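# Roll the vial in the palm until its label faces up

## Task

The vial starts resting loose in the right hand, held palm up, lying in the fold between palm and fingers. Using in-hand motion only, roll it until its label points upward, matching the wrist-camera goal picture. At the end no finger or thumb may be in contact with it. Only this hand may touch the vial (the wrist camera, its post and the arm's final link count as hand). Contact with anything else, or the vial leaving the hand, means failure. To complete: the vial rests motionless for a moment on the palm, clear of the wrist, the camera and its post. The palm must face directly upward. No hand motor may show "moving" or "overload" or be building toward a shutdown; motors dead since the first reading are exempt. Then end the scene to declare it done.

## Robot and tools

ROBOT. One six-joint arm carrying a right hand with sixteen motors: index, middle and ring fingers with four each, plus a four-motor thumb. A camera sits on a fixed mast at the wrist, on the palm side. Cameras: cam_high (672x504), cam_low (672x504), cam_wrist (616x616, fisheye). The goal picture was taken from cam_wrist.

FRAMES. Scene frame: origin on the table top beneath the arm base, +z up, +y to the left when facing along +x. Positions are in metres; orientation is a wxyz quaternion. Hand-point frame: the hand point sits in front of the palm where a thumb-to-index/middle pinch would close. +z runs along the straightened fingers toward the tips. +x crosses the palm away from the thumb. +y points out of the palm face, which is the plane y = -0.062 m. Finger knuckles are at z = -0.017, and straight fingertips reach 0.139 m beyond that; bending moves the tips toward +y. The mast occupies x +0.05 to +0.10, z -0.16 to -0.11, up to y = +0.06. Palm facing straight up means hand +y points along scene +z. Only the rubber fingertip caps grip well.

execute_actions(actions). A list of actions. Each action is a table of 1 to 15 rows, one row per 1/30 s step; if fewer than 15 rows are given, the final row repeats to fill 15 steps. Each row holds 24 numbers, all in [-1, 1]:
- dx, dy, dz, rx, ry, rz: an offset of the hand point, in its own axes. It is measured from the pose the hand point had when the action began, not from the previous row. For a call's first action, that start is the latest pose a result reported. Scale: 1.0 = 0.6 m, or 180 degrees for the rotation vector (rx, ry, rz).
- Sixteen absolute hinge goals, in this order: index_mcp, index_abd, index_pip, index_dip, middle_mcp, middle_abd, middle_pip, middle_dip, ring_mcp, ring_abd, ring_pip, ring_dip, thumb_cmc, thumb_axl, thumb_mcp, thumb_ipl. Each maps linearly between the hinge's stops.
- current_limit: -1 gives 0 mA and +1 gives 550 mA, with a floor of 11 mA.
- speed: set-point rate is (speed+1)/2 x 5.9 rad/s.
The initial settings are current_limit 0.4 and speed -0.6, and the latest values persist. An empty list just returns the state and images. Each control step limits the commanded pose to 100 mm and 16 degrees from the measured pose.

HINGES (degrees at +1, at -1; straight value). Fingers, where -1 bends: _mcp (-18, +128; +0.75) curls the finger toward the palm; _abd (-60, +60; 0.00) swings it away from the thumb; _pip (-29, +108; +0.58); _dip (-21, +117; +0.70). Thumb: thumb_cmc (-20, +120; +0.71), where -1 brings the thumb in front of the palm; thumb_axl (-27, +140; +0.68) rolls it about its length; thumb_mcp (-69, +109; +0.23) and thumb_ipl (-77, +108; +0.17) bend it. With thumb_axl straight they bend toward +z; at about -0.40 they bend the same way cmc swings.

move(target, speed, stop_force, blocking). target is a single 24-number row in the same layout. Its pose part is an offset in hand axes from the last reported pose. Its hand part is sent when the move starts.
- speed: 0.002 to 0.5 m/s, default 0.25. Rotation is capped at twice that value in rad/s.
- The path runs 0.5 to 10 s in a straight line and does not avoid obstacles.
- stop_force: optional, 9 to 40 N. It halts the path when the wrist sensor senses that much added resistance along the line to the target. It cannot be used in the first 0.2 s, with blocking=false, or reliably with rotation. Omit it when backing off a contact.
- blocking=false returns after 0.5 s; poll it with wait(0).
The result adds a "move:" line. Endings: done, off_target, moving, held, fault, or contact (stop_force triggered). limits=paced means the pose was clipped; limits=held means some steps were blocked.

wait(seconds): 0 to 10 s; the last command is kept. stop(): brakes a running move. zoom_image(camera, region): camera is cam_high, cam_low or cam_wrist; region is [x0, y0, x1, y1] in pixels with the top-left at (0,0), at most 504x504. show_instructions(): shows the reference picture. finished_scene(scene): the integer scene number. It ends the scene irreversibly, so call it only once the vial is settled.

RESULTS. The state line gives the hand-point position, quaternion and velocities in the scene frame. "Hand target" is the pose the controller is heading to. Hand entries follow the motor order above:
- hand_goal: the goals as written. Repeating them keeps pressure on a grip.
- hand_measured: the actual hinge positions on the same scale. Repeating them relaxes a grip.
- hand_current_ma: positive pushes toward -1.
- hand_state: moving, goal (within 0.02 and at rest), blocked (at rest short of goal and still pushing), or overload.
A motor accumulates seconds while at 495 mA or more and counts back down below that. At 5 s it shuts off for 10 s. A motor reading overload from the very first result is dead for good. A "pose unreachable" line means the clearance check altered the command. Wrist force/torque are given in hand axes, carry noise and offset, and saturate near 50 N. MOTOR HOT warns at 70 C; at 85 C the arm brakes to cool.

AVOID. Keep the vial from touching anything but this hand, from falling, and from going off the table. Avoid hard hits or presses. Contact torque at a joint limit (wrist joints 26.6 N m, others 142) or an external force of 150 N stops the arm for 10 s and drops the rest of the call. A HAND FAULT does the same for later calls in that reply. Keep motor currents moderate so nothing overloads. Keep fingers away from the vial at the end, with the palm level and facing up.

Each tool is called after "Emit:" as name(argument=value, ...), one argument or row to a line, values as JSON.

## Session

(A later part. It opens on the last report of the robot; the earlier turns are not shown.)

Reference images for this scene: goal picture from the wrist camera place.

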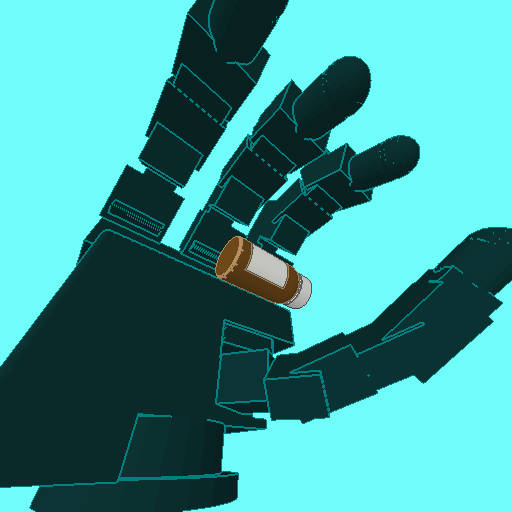

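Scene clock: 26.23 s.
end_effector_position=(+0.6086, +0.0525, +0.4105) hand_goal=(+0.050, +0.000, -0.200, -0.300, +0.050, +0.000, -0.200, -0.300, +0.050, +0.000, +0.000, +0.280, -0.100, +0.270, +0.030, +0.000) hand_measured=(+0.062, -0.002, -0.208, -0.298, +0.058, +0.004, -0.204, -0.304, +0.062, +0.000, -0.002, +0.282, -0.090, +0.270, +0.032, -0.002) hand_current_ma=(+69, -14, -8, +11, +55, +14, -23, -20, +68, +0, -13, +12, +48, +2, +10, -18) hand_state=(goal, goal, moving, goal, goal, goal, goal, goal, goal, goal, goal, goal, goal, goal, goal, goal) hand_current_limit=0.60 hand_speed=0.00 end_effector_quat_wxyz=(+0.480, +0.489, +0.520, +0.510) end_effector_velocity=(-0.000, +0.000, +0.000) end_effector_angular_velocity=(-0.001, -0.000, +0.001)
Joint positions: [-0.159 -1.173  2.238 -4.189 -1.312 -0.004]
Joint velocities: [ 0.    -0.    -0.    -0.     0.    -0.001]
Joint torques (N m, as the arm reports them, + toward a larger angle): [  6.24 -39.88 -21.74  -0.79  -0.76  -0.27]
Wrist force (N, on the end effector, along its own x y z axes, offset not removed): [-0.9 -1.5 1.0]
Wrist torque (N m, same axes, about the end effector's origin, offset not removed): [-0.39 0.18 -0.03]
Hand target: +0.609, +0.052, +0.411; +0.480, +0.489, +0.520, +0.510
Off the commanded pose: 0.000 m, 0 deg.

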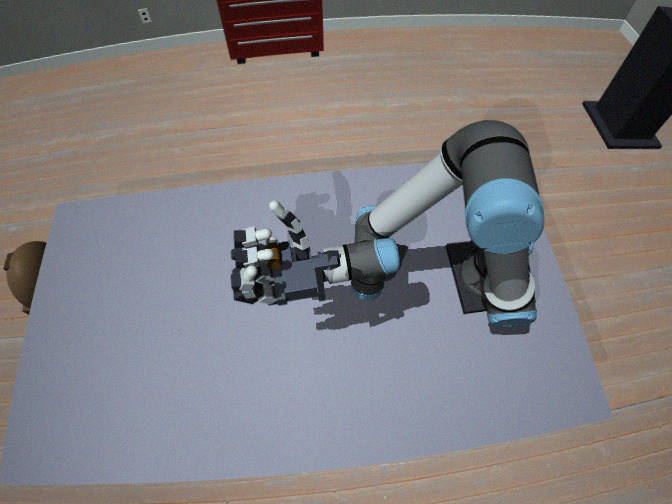

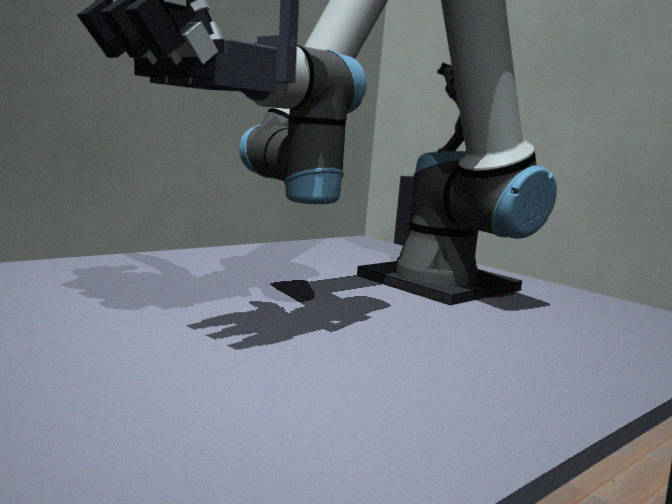

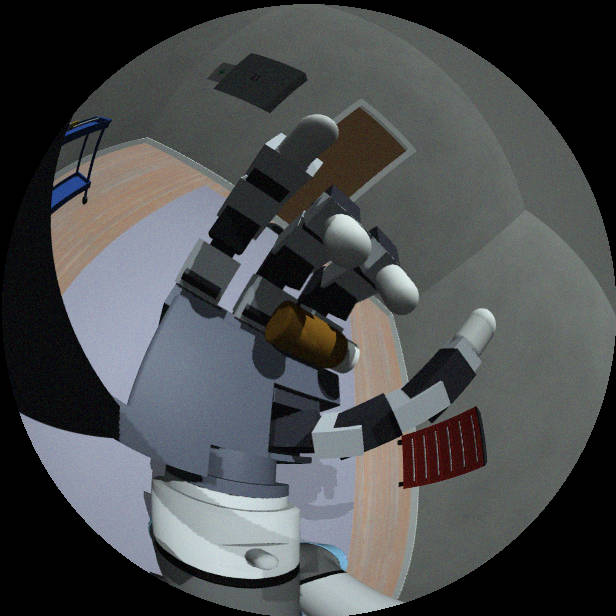

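Emit:
execute_actions(
  actions=[
    [[0,0,0,0,0,0,0.05,0,-0.2,-1,0.05,0,-0.2,-1,0.05,0,0,0.28,-0.1,0.27,0.03,0,0.6,0]],
    [[0,0,0,0,0,0,0.05,0,-0.2,-1,0.05,0,-0.2,-1,0.05,0,0,0.28,-0.1,0.27,0.03,0,0.6,0]],
    [[0,0,0,0,0,0,0.05,0,-0.44,-0.95,0.05,0,-0.44,-0.95,0.05,0,0,0.28,-0.1,0.27,0.03,0,0.6,-0.6]],
    [[0,0,0,0,0,0,0.05,0,-0.54,-0.78,0.05,0,-0.54,-0.78,0.05,0,0,0.28,-0.1,0.27,0.03,0,0.6,-0.85]],
    [[0,0,0,0,0,0,0.05,0,-0.6,-0.65,0.05,0,-0.6,-0.65,0.05,0,0,0.28,-0.1,0.27,0.03,0,0.6,-0.85]],
    [[0,0,0,0,0,0,0.05,0,-0.2,-0.55,0.05,0,-0.2,-0.55,0.05,0,0,0.28,-0.1,0.27,0.03,0,0.6,-0.3]],
    [[0,0,0,0,0,0,0.05,0,-0.2,-1,0.05,0,-0.2,-1,0.05,0,0,0.28,-0.1,0.27,0.03,0,0.6,0]],
    [[0,0,0,0,0,0,0.05,0,-0.44,-0.95,0.05,0,-0.44,-0.95,0.05,0,0,0.28,-0.1,0.27,0.03,0,0.6,-0.6]],
    [[0,0,0,0,0,0,0.05,0,-0.54,-0.78,0.05,0,-0.54,-0.78,0.05,0,0,0.28,-0.1,0.27,0.03,0,0.6,-0.85]],
    [[0,0,0,0,0,0,0.05,0,-0.6,-0.65,0.05,0,-0.6,-0.65,0.05,0,0,0.28,-0.1,0.27,0.03,0,0.6,-0.85]],
    [[0,0,0,0,0,0,0.05,0,-0.2,-0.55,0.05,0,-0.2,-0.55,0.05,0,0,0.28,-0.1,0.27,0.03,0,0.6,-0.3]],
    [[0,0,0,0,0,0,0.05,0,-0.2,-1,0.05,0,-0.2,-1,0.05,0,0,0.28,-0.1,0.27,0.03,0,0.6,0]],
  ],
)

Scene clock: 32.67 s.
end_effector_position=(+0.6086, +0.0525, +0.4105) hand_goal=(+0.050, +0.000, -0.200, -1.000, +0.050, +0.000, -0.200, -1.000, +0.050, +0.000, +0.000, +0.280, -0.100, +0.270, +0.030, +0.000) hand_measured=(+0.062, -0.004, -0.204, -0.996, +0.062, +0.004, -0.204, -0.996, +0.062, +0.000, -0.002, +0.282, -0.090, +0.270, +0.032, -0.002) hand_current_ma=(+72, -14, -22, +6, +70, +14, -22, +2, +68, +0, -13, +12, +48, +2, +10, -18) hand_state=(goal, goal, goal, moving, goal, goal, goal, moving, goal, goal, goal, goal, goal, goal, goal, goal) hand_current_limit=0.60 hand_speed=0.00 end_effector_quat_wxyz=(+0.480, +0.489, +0.520, +0.510) end_effector_velocity=(+0.000, -0.000, -0.000) end_effector_angular_velocity=(+0.000, +0.000, -0.001)
Joint positions: [-0.159 -1.173  2.238 -4.189 -1.312 -0.004]
Joint velocities: [-0.  0.  0.  0. -0.  0.]
Joint torques (N m, as the arm reports them, + toward a larger angle): [  6.65 -39.73 -21.89  -0.71  -0.72  -0.32]
Wrist force (N, on the end effector, along its own x y z axes, offset not removed): [-0.4 -1.0 -0.4]
Wrist torque (N m, same axes, about the end effector's origin, offset not removed): [-0.29 0.10 -0.09]
Hand target: +0.609, +0.052, +0.411; +0.480, +0.489, +0.520, +0.510
Off the commanded pose: 0.000 m, 0 deg.

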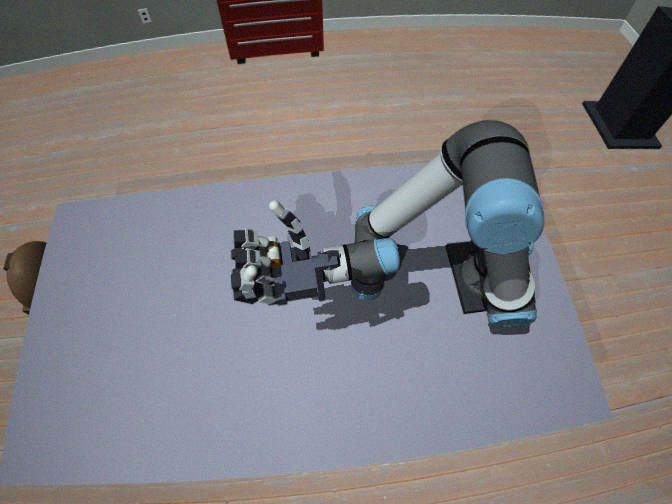

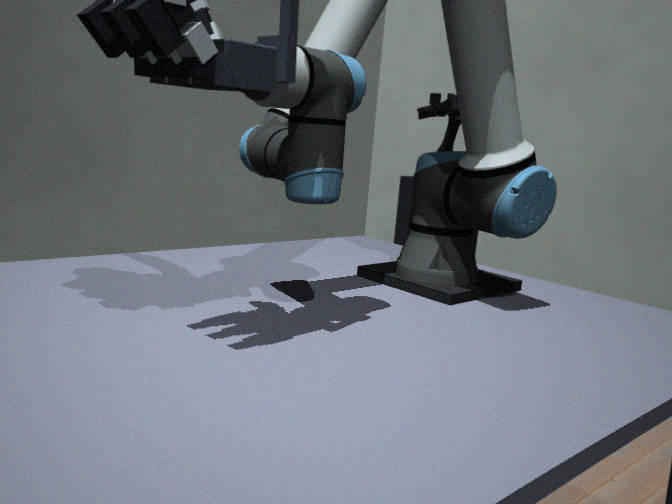

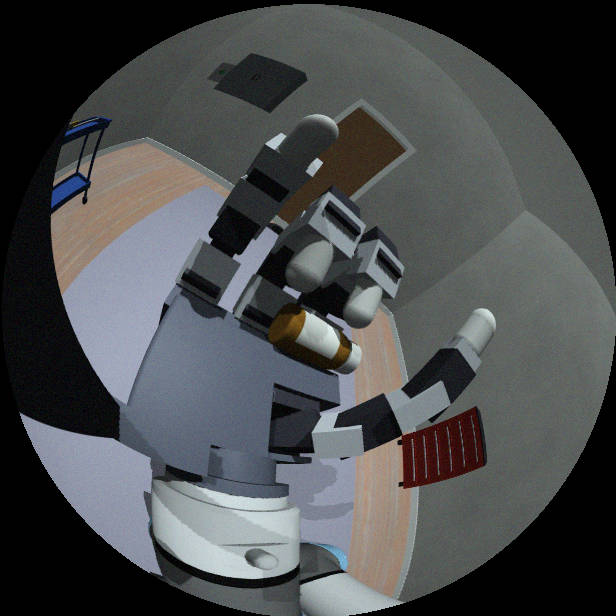

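Emit:
wait(
  seconds=1,
)

Emit:
finished_scene(
  scene=2,
)

Scene clock: 34.47 s.
end_effector_position=(+0.6086, +0.0525, +0.4105) hand_goal=(+0.050, +0.000, -0.200, -1.000, +0.050, +0.000, -0.200, -1.000, +0.050, +0.000, +0.000, +0.280, -0.100, +0.270, +0.030, +0.000) hand_measured=(+0.062, -0.004, -0.204, -0.998, +0.062, +0.004, -0.204, -0.998, +0.062, +0.000, -0.002, +0.282, -0.090, +0.270, +0.032, -0.002) hand_current_ma=(+72, -14, -22, +12, +70, +14, -22, +12, +68, +0, -13, +12, +48, +2, +10, -18) hand_state=(goal, goal, goal, goal, goal, goal, goal, goal, goal, goal, goal, goal, goal, goal, goal, goal) hand_current_limit=0.60 hand_speed=0.00 end_effector_quat_wxyz=(+0.480, +0.489, +0.520, +0.510) end_effector_velocity=(-0.000, +0.000, +0.000) end_effector_angular_velocity=(-0.002, -0.001, +0.000)
Joint positions: [-0.159 -1.173  2.238 -4.189 -1.312 -0.004]
Joint velocities: [ 0.    -0.     0.    -0.     0.    -0.001]
Joint torques (N m, as the arm reports them, + toward a larger angle): [  5.97 -39.71 -22.03  -0.67  -0.69  -0.32]
Wrist force (N, on the end effector, along its own x y z axes, offset not removed): [-0.8 -1.3 -0.8]
Wrist torque (N m, same axes, about the end effector's origin, offset not removed): [-0.27 0.16 -0.20]
Hand target: +0.609, +0.052, +0.411; +0.480, +0.489, +0.520, +0.510
Off the commanded pose: 0.000 m, 0 deg.
wait: 1.00 s; at rest from the start

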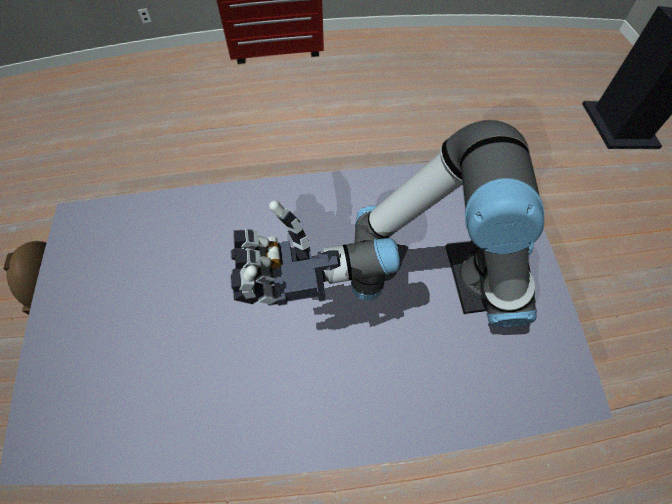

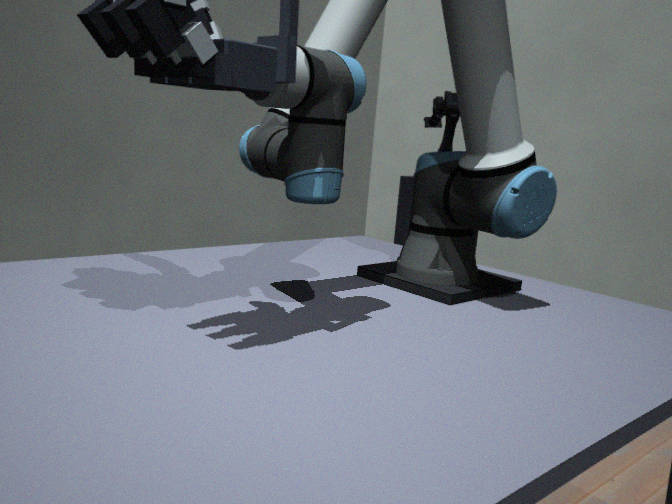

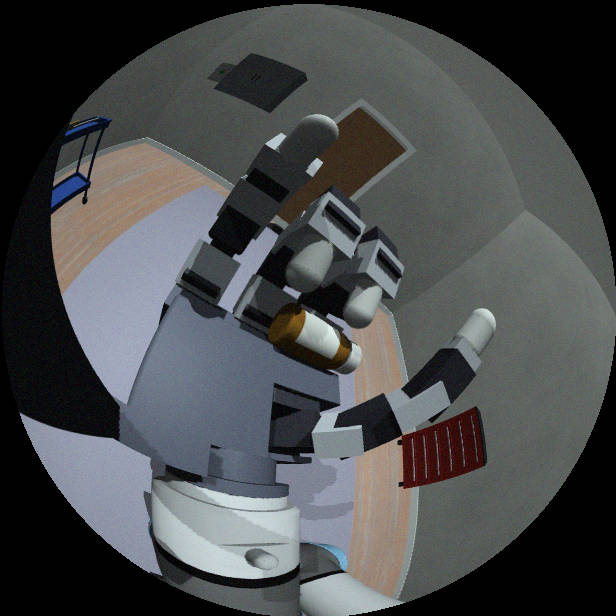

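The scene is finished: the task was done.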